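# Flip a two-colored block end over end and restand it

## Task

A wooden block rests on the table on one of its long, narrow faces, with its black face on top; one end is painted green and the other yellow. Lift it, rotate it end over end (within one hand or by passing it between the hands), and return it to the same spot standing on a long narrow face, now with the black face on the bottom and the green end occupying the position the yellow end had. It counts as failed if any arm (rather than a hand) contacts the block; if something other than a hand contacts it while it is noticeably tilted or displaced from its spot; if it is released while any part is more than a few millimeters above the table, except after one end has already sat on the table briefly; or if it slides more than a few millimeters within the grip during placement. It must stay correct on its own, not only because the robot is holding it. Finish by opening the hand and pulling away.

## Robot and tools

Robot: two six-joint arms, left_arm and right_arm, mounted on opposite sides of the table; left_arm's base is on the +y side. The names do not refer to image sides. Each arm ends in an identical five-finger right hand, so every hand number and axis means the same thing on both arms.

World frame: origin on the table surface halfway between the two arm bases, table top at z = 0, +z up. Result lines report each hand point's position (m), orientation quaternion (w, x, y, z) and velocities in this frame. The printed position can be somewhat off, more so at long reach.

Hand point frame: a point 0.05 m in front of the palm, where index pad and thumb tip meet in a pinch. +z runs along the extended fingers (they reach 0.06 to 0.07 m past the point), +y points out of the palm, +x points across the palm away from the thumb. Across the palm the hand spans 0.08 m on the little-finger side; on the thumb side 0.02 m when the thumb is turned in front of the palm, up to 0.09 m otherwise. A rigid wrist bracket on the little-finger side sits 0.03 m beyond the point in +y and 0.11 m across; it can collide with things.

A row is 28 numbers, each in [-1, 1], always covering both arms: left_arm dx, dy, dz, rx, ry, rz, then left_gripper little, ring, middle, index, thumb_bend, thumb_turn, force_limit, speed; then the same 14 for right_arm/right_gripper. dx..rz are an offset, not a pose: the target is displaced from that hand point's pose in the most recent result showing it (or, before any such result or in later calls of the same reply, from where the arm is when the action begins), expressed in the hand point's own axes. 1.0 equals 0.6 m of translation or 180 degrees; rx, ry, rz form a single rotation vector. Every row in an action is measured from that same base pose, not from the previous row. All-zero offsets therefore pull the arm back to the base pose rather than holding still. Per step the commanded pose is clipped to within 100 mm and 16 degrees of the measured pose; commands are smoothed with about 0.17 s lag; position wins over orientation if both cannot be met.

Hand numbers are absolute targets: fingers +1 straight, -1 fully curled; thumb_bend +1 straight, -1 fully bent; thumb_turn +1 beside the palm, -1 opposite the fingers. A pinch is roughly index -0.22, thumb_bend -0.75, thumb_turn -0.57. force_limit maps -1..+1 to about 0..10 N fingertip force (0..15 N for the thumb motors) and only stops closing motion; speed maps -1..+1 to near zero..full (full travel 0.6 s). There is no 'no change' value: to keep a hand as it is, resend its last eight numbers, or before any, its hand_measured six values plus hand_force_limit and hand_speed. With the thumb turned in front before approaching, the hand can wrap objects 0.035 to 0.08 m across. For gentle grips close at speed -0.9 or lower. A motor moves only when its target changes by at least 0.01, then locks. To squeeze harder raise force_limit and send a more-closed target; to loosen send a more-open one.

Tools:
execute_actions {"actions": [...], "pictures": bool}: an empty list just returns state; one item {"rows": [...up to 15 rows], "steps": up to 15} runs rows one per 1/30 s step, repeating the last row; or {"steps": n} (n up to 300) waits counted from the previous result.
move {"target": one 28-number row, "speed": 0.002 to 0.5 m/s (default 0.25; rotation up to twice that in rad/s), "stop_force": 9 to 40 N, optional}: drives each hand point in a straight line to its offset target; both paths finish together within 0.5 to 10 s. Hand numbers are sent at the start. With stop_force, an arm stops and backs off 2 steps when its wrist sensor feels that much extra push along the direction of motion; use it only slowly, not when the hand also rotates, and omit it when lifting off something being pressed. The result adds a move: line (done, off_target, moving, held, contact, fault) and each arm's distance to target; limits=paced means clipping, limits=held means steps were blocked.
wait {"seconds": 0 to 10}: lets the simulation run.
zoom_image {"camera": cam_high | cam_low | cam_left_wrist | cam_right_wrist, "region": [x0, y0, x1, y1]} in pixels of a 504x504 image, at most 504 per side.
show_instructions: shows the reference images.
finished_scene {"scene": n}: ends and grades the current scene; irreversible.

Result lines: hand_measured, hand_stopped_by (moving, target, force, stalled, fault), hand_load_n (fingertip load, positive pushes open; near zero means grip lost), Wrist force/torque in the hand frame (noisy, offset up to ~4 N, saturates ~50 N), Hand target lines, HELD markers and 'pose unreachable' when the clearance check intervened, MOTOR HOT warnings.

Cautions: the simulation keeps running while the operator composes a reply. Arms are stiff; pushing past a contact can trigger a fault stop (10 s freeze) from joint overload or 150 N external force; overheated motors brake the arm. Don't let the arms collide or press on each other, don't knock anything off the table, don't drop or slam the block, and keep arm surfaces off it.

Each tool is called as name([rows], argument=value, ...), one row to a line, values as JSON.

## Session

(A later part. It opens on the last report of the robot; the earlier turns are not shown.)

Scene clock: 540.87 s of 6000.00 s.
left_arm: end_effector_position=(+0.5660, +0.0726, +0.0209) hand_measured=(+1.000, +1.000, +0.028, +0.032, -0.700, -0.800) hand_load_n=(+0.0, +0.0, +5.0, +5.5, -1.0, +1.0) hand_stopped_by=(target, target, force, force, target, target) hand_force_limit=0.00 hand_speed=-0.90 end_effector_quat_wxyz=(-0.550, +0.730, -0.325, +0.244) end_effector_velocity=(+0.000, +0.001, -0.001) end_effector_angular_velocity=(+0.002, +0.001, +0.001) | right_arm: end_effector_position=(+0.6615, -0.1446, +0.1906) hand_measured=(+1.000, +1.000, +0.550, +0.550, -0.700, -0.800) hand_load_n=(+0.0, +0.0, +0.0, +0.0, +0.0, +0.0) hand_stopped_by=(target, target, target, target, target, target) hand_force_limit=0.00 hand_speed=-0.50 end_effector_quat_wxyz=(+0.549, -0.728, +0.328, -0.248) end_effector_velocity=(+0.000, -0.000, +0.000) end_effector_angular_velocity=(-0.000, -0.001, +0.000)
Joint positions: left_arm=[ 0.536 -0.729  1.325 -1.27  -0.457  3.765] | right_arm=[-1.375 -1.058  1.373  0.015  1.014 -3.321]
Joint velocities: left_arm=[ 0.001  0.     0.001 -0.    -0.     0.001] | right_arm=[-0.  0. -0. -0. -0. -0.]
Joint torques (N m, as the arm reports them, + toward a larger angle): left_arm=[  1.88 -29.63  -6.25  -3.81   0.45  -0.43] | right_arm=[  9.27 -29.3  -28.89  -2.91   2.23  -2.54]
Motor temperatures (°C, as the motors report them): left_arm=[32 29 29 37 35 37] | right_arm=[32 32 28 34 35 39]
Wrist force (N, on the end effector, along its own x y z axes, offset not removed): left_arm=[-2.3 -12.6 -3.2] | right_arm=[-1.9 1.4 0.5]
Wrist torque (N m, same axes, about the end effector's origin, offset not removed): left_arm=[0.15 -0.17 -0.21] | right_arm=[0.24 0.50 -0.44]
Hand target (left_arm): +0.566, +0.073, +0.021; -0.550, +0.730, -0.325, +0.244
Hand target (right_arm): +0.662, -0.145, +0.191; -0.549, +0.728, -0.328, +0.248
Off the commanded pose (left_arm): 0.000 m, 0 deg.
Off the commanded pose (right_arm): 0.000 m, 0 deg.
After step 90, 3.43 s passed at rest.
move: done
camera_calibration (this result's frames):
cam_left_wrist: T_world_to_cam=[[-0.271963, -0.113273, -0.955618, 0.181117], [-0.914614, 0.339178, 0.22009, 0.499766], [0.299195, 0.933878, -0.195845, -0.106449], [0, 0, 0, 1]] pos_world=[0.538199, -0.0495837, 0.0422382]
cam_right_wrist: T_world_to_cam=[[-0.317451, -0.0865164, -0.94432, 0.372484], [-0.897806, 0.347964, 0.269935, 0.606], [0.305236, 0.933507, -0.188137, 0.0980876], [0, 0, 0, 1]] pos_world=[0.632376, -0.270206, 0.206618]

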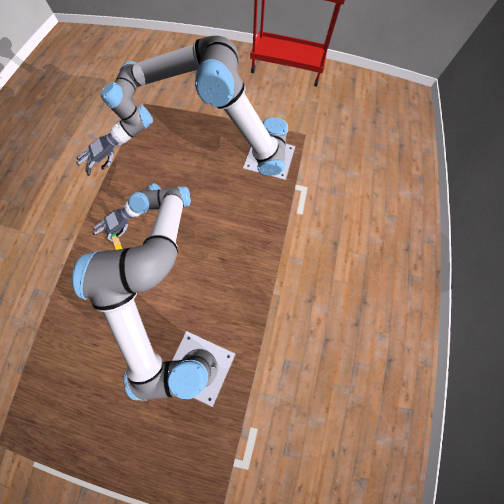

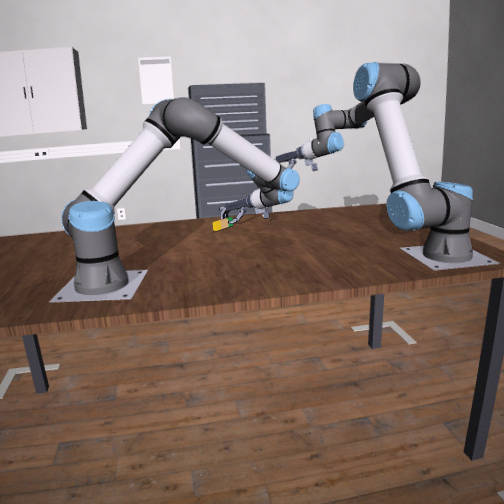

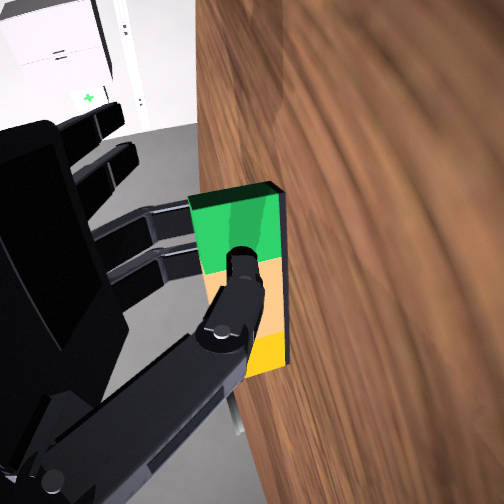

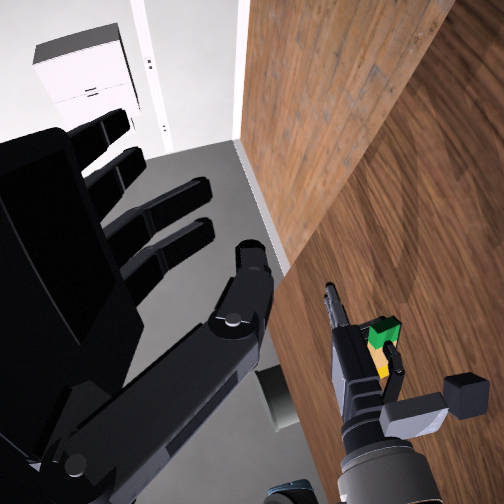

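Seated on the table. Releasing now.

move(target=[0,0.0,-0.0016,0,0,0,1,1,0.55,0.55,-0.7,-0.8,0.0,-0.7, 0,0,0,0,0,0,1,1,0.55,0.55,-0.7,-0.8,0.0,-0.5], speed=0.002)

move(target=[0,0.001,-0.0045,0,0,0,1,1,0.55,0.55,-0.7,-0.8,0.0,-0.7, 0,0,0,0,0,0,1,1,0.55,0.55,-0.7,-0.8,0.0,-0.5], speed=0.01)

Scene clock: 548.30 s of 6000.00 s.
left_arm: end_effector_position=(+0.5653, +0.0720, +0.0212) hand_measured=(+1.000, +1.000, +0.550, +0.550, -0.700, -0.800) hand_load_n=(+0.0, +0.0, +0.0, +0.0, +0.0, +0.0) hand_stopped_by=(target, target, target, target, target, target) hand_force_limit=0.00 hand_speed=-0.70 end_effector_quat_wxyz=(-0.550, +0.730, -0.325, +0.244) end_effector_velocity=(-0.000, +0.001, -0.001) end_effector_angular_velocity=(+0.002, +0.001, +0.000) | right_arm: end_effector_position=(+0.6615, -0.1446, +0.1906) hand_measured=(+1.000, +1.000, +0.550, +0.550, -0.700, -0.800) hand_load_n=(+0.0, +0.0, +0.0, +0.0, +0.0, +0.0) hand_stopped_by=(target, target, target, target, target, target) hand_force_limit=0.00 hand_speed=-0.50 end_effector_quat_wxyz=(+0.549, -0.728, +0.328, -0.248) end_effector_velocity=(-0.000, -0.000, -0.000) end_effector_angular_velocity=(-0.001, +0.000, +0.000)
Joint positions: left_arm=[ 0.535 -0.729  1.323 -1.267 -0.458  3.763] | right_arm=[-1.375 -1.058  1.373  0.015  1.014 -3.321]
Joint velocities: left_arm=[ 0.     0.     0.002 -0.     0.     0.   ] | right_arm=[-0.     0.    -0.     0.001  0.    -0.001]
Joint torques (N m, as the arm reports them, + toward a larger angle): left_arm=[-10.36 -56.29 -25.76   0.3   -0.95  -1.3 ] | right_arm=[  9.52 -29.81 -29.45  -3.07   2.06  -2.49]
Motor temperatures (°C, as the motors report them): left_arm=[32 29 29 37 35 37] | right_arm=[32 32 28 34 35 39]
Wrist force (N, on the end effector, along its own x y z axes, offset not removed): left_arm=[-1.8 2.1 2.6] | right_arm=[-2.1 -0.1 0.3]
Wrist torque (N m, same axes, about the end effector's origin, offset not removed): left_arm=[0.00 -0.03 -0.25] | right_arm=[0.02 0.50 -0.45]
Hand target (left_arm): +0.565, +0.072, +0.021; -0.550, +0.730, -0.325, +0.244
Hand target (right_arm): +0.662, -0.145, +0.191; -0.549, +0.728, -0.328, +0.248
Off the commanded pose (left_arm): 0.000 m, 0 deg.
Off the commanded pose (right_arm): 0.000 m, 0 deg.
After step 90, 3.10 s passed at rest.
move: done
camera_calibration (this result's frames):
cam_left_wrist: T_world_to_cam=[[-0.271964, -0.11326, -0.955619, 0.181107], [-0.914614, 0.339174, 0.220095, 0.499291], [0.299193, 0.933881, -0.195833, -0.105618], [0, 0, 0, 1]] pos_world=[0.537514, -0.0501994, 0.0424946]
cam_right_wrist: T_world_to_cam=[[-0.317451, -0.0865164, -0.94432, 0.372484], [-0.897806, 0.347964, 0.269935, 0.606], [0.305236, 0.933507, -0.188137, 0.0980876], [0, 0, 0, 1]] pos_world=[0.632376, -0.270206, 0.206618]

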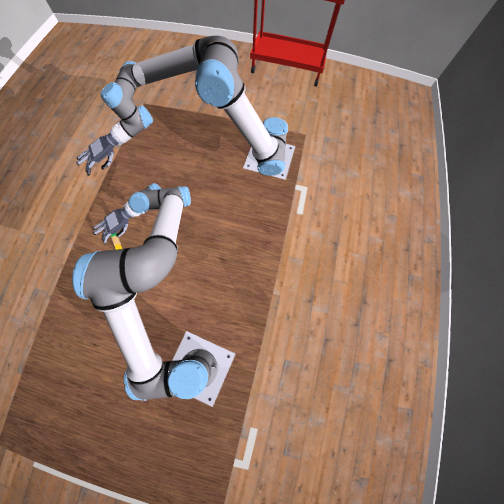

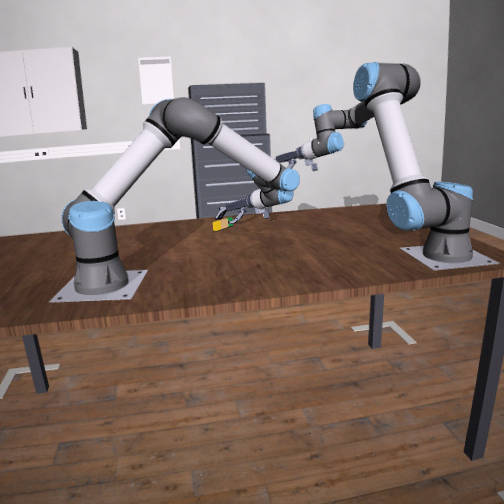

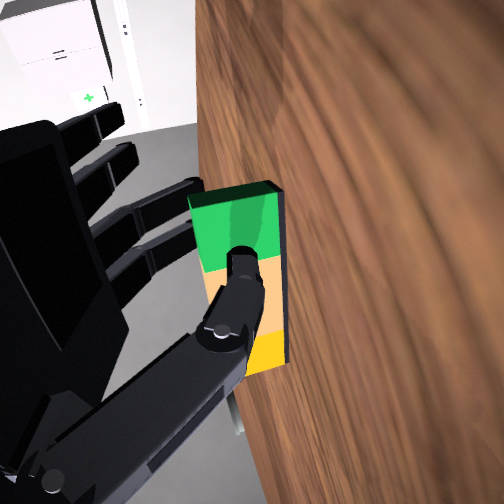

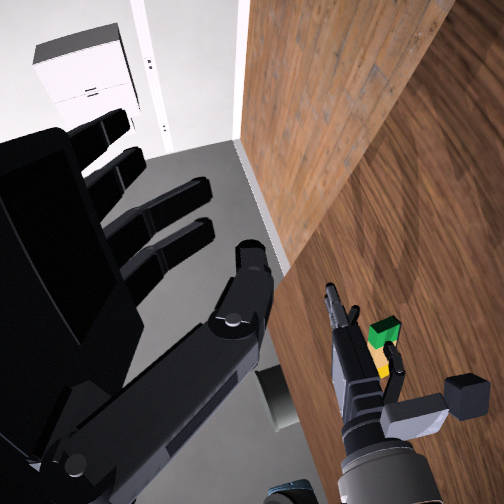

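Scene clock: 549.00 s of 6000.00 s.
left_arm: end_effector_position=(+0.5634, +0.0702, +0.0214) hand_measured=(+1.000, +1.000, +0.550, +0.550, -0.700, -0.800) hand_load_n=(+0.0, +0.0, +0.0, +0.0, +0.0, +0.0) hand_stopped_by=(target, target, target, target, target, target) hand_force_limit=0.00 hand_speed=-0.70 end_effector_quat_wxyz=(-0.550, +0.730, -0.325, +0.244) end_effector_velocity=(-0.001, -0.000, +0.000) end_effector_angular_velocity=(+0.001, -0.000, +0.001) | right_arm: end_effector_position=(+0.6615, -0.1446, +0.1906) hand_measured=(+1.000, +1.000, +0.550, +0.550, -0.700, -0.800) hand_load_n=(+0.0, +0.0, +0.0, +0.0, +0.0, +0.0) hand_stopped_by=(target, target, target, target, target, target) hand_force_limit=0.00 hand_speed=-0.50 end_effector_quat_wxyz=(+0.549, -0.728, +0.328, -0.248) end_effector_velocity=(+0.000, -0.001, -0.000) end_effector_angular_velocity=(+0.000, +0.000, -0.001)
Joint positions: left_arm=[ 0.532 -0.728  1.32  -1.26  -0.461  3.759] | right_arm=[-1.375 -1.058  1.373  0.015  1.014 -3.321]
Joint velocities: left_arm=[-0.001  0.    -0.002  0.005 -0.001 -0.003] | right_arm=[-0.001  0.     0.    -0.    -0.     0.   ]
Joint torques (N m, as the arm reports them, + toward a larger angle): left_arm=[ -9.7  -38.68 -24.93   0.03  -0.7   -1.57] | right_arm=[  9.68 -30.29 -29.86  -3.07   2.16  -2.68]
Motor temperatures (°C, as the motors report them): left_arm=[32 29 29 37 35 37] | right_arm=[32 32 28 34 35 39]
Wrist force (N, on the end effector, along its own x y z axes, offset not removed): left_arm=[1.9 2.3 -0.9] | right_arm=[-1.5 1.0 0.1]
Wrist torque (N m, same axes, about the end effector's origin, offset not removed): left_arm=[0.25 -0.45 -0.02] | right_arm=[0.26 0.34 -0.40]
Hand target (left_arm): +0.563, +0.070, +0.021; -0.550, +0.730, -0.325, +0.244
Hand target (right_arm): +0.662, -0.145, +0.191; -0.549, +0.728, -0.328, +0.248
Off the commanded pose (left_arm): 0.000 m, 0 deg.
Off the commanded pose (right_arm): 0.000 m, 0 deg.
move: done
camera_calibration (this result's frames):
cam_left_wrist: T_world_to_cam=[[-0.271946, -0.113309, -0.955618, 0.180552], [-0.914615, 0.339195, 0.220058, 0.498055], [0.299207, 0.933867, -0.195877, -0.10334], [0, 0, 0, 1]] pos_world=[0.535549, -0.0519744, 0.0426953]
cam_right_wrist: T_world_to_cam=[[-0.317451, -0.0865164, -0.94432, 0.372484], [-0.897806, 0.347964, 0.269935, 0.606], [0.305236, 0.933507, -0.188137, 0.0980875], [0, 0, 0, 1]] pos_world=[0.632376, -0.270206, 0.206618]

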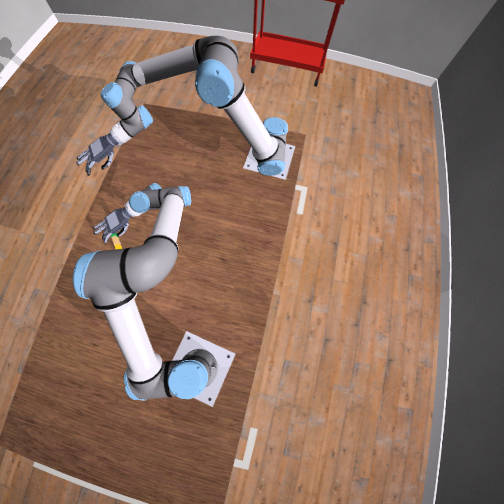

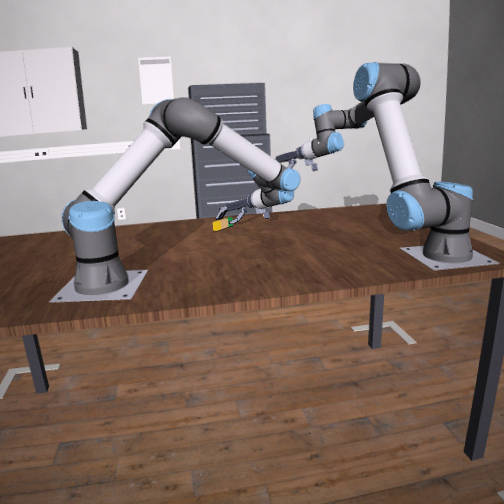

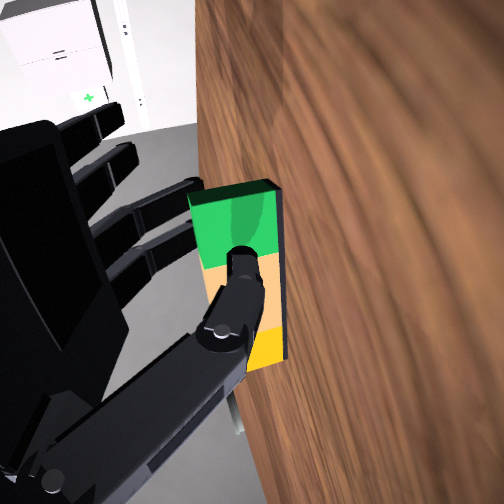

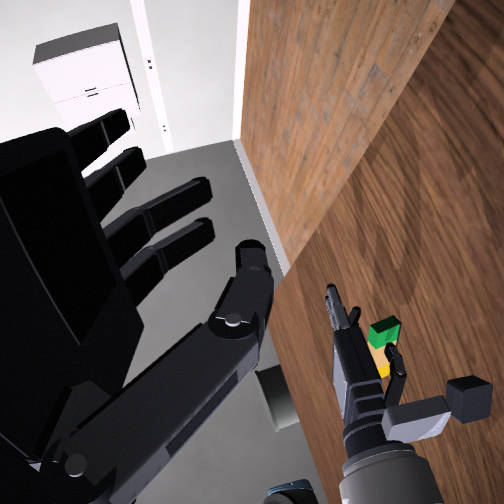

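move(target=[0,-0.128,-0.037,0,0,0,1,1,0.55,0.55,-0.7,-0.8,0.0,-0.7, 0,0,0,0,0,0,1,1,0.55,0.55,-0.7,-0.8,0.0,-0.5], speed=0.06)

move(target=[-0.25,-0.16,-0.12,0,0,0,1,1,0.55,0.55,-0.7,-0.8,0.0,-0.7, 0,0,0,0,0,0,1,1,0.55,0.55,-0.7,-0.8,0.0,-0.5], speed=0.15)

zoom_image(camera="cam_right_wrist", region=[340,305,430,395])

Scene clock: 559.23 s of 6000.00 s.
left_arm: end_effector_position=(+0.5632, +0.0702, +0.1011) hand_measured=(+1.000, +1.000, +0.550, +0.550, -0.700, -0.800) hand_load_n=(+0.0, +0.0, +0.0, +0.0, +0.0, +0.0) hand_stopped_by=(target, target, target, target, target, target) hand_force_limit=0.00 hand_speed=-0.70 end_effector_quat_wxyz=(-0.550, +0.730, -0.325, +0.244) end_effector_velocity=(-0.000, -0.000, +0.002) end_effector_angular_velocity=(+0.001, +0.000, +0.000) | right_arm: end_effector_position=(+0.6615, -0.1446, +0.1906) hand_measured=(+1.000, +1.000, +0.550, +0.550, -0.700, -0.800) hand_load_n=(+0.0, +0.0, +0.0, +0.0, +0.0, +0.0) hand_stopped_by=(target, target, target, target, target, target) hand_force_limit=0.00 hand_speed=-0.50 end_effector_quat_wxyz=(+0.549, -0.728, +0.328, -0.248) end_effector_velocity=(-0.000, +0.000, -0.000) end_effector_angular_velocity=(-0.000, +0.000, +0.000)
Joint positions: left_arm=[ 0.531 -0.824  1.268 -1.112 -0.461  3.758] | right_arm=[-1.375 -1.058  1.373  0.015  1.014 -3.321]
Joint velocities: left_arm=[-0.    -0.001 -0.002  0.006 -0.    -0.001] | right_arm=[ 0.    -0.    -0.     0.001 -0.    -0.001]
Joint torques (N m, as the arm reports them, + toward a larger angle): left_arm=[ -9.56 -56.43 -27.86   0.22  -0.92  -1.24] | right_arm=[ 10.49 -30.74 -28.72  -2.96   2.03  -2.58]
Motor temperatures (°C, as the motors report them): left_arm=[32 29 29 37 35 37] | right_arm=[32 32 28 34 35 39]
Wrist force (N, on the end effector, along its own x y z axes, offset not removed): left_arm=[0.6 1.3 2.0] | right_arm=[-1.6 0.5 0.0]
Wrist torque (N m, same axes, about the end effector's origin, offset not removed): left_arm=[-0.06 -0.29 -0.07] | right_arm=[0.11 0.45 -0.48]
Hand target (left_arm): +0.563, +0.070, +0.101; -0.550, +0.730, -0.325, +0.244
Hand target (right_arm): +0.662, -0.145, +0.191; -0.549, +0.728, -0.328, +0.248
Off the commanded pose (left_arm): 0.000 m, 0 deg.
Off the commanded pose (right_arm): 0.000 m, 0 deg.
After step 90, 5.50 s passed at rest.
move: done
camera_calibration (this result's frames):
cam_left_wrist: T_world_to_cam=[[-0.272011, -0.113251, -0.955607, 0.256676], [-0.914577, 0.339254, 0.220126, 0.480341], [0.299264, 0.933853, -0.195858, -0.0876312], [0, 0, 0, 1]] pos_world=[0.535353, -0.0520544, 0.122382]
cam_right_wrist: T_world_to_cam=[[-0.317451, -0.0865164, -0.94432, 0.372484], [-0.897806, 0.347964, 0.269935, 0.606], [0.305236, 0.933507, -0.188137, 0.0980876], [0, 0, 0, 1]] pos_world=[0.632376, -0.270206, 0.206617]

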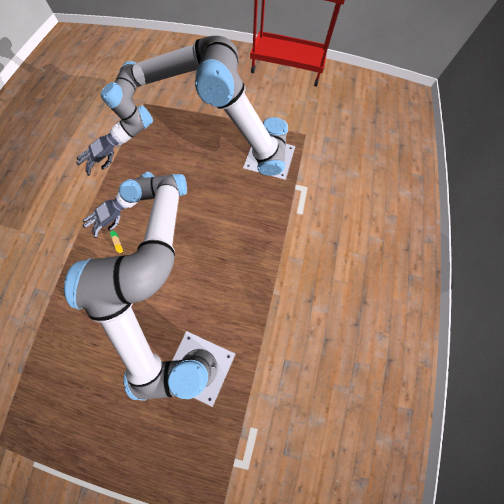

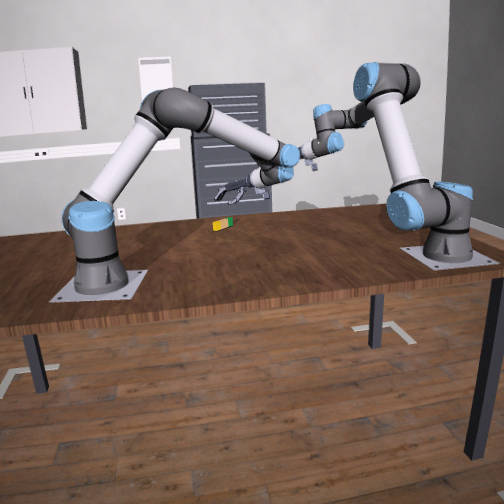

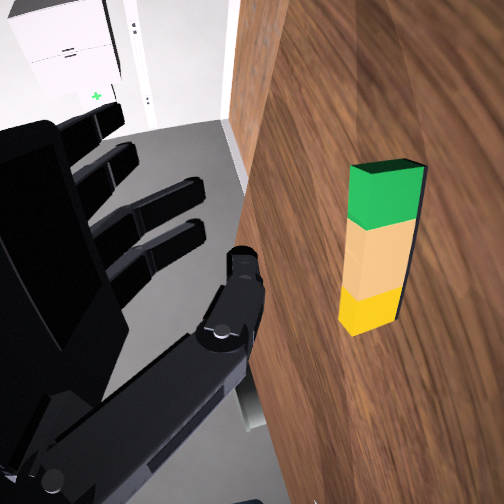

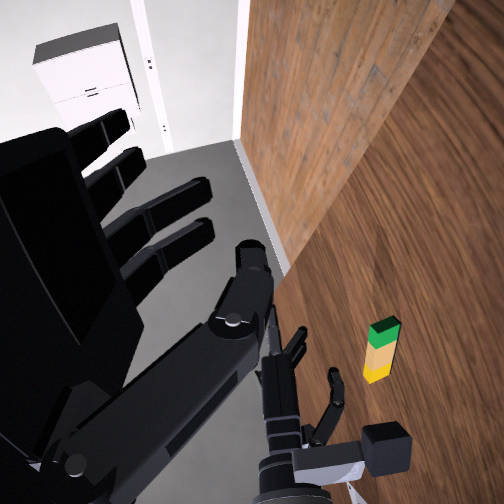

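Scene clock: 561.07 s of 6000.00 s.
left_arm: end_effector_position=(+0.4312, +0.1531, +0.2130) hand_measured=(+1.000, +1.000, +0.550, +0.550, -0.700, -0.800) hand_load_n=(+0.0, +0.0, +0.0, +0.0, +0.0, +0.0) hand_stopped_by=(target, target, target, target, target, target) hand_force_limit=0.00 hand_speed=-0.70 end_effector_quat_wxyz=(-0.550, +0.729, -0.325, +0.244) end_effector_velocity=(-0.002, +0.000, +0.001) end_effector_angular_velocity=(-0.002, -0.001, +0.000) | right_arm: end_effector_position=(+0.6615, -0.1446, +0.1906) hand_measured=(+1.000, +1.000, +0.550, +0.550, -0.700, -0.800) hand_load_n=(+0.0, +0.0, +0.0, +0.0, +0.0, +0.0) hand_stopped_by=(target, target, target, target, target, target) hand_force_limit=0.00 hand_speed=-0.50 end_effector_quat_wxyz=(+0.549, -0.728, +0.328, -0.248) end_effector_velocity=(-0.000, -0.000, -0.000) end_effector_angular_velocity=(-0.000, +0.001, +0.000)
Joint positions: left_arm=[ 0.368 -1.213  1.562 -0.86  -0.598  3.577] | right_arm=[-1.375 -1.058  1.373  0.015  1.014 -3.321]
Joint velocities: left_arm=[-0.003 -0.004  0.001  0.004 -0.002 -0.004] | right_arm=[-0.     0.     0.     0.001 -0.    -0.   ]
Joint torques (N m, as the arm reports them, + toward a larger angle): left_arm=[-11.4  -40.71 -11.64   0.74  -0.95  -1.52] | right_arm=[ 10.26 -30.67 -29.57  -3.03   2.09  -2.52]
Motor temperatures (°C, as the motors report them): left_arm=[32 29 29 37 35 37] | right_arm=[32 32 28 34 35 39]
Wrist force (N, on the end effector, along its own x y z axes, offset not removed): left_arm=[1.6 0.7 -0.6] | right_arm=[-2.0 0.6 0.1]
Wrist torque (N m, same axes, about the end effector's origin, offset not removed): left_arm=[-0.03 -0.42 -0.05] | right_arm=[0.21 0.49 -0.42]
Hand target (left_arm): +0.431, +0.153, +0.213; -0.550, +0.729, -0.325, +0.244
Hand target (right_arm): +0.662, -0.145, +0.191; -0.549, +0.728, -0.328, +0.248
Off the commanded pose (left_arm): 0.001 m, 0 deg.
Off the commanded pose (right_arm): 0.000 m, 0 deg.
move: done
camera_calibration (this result's frames):
cam_left_wrist: T_world_to_cam=[[-0.271576, -0.113017, -0.955758, 0.336899], [-0.914713, 0.339088, 0.219816, 0.306977], [0.299243, 0.933941, -0.195466, -0.10373], [0, 0, 0, 1]] pos_world=[0.40333, 0.0308605, 0.23424]
cam_right_wrist: T_world_to_cam=[[-0.317451, -0.0865164, -0.94432, 0.372484], [-0.897806, 0.347964, 0.269935, 0.606], [0.305236, 0.933507, -0.188137, 0.0980876], [0, 0, 0, 1]] pos_world=[0.632376, -0.270206, 0.206618]

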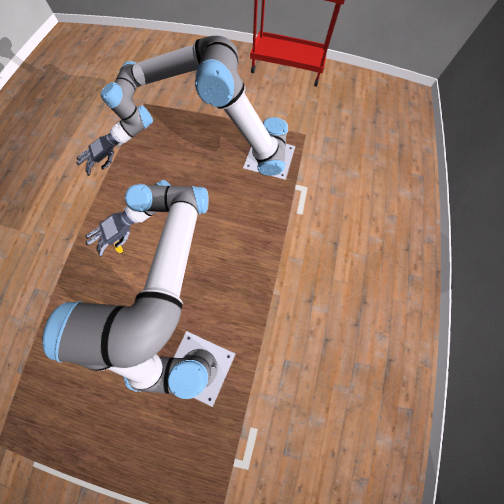

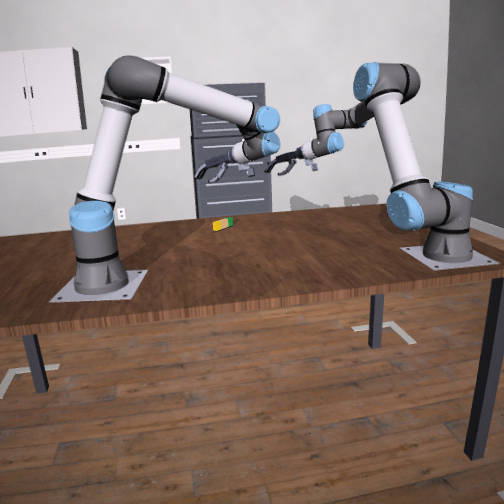

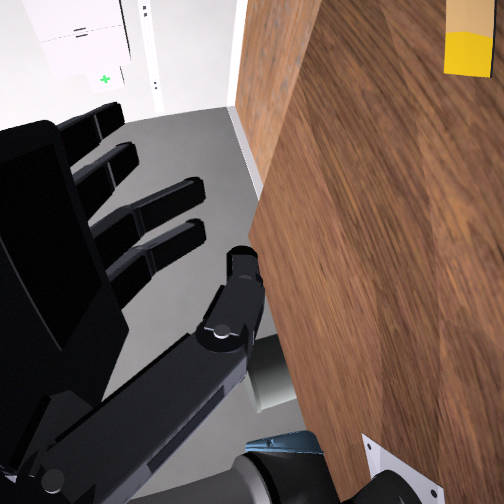

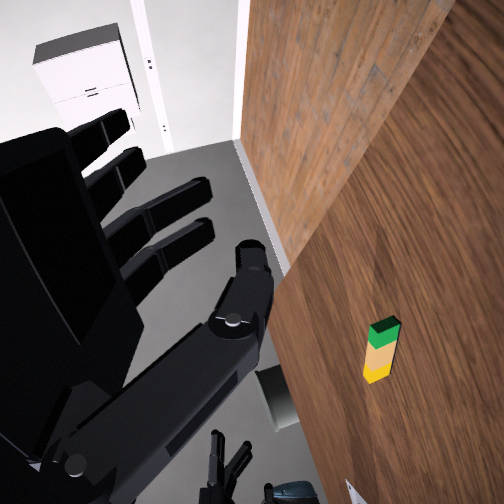

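Region (340, 305, 430, 395) of cam_right_wrist's 504x504 image, scaled by 5.600, with more detail than that image has.

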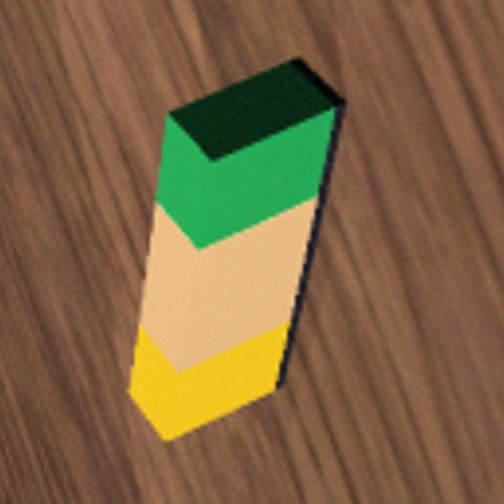

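The block stands in its place, matching the reference within ~1 mm, black face down.

finished_scene(scene=2)

The scene is finished: the task was done.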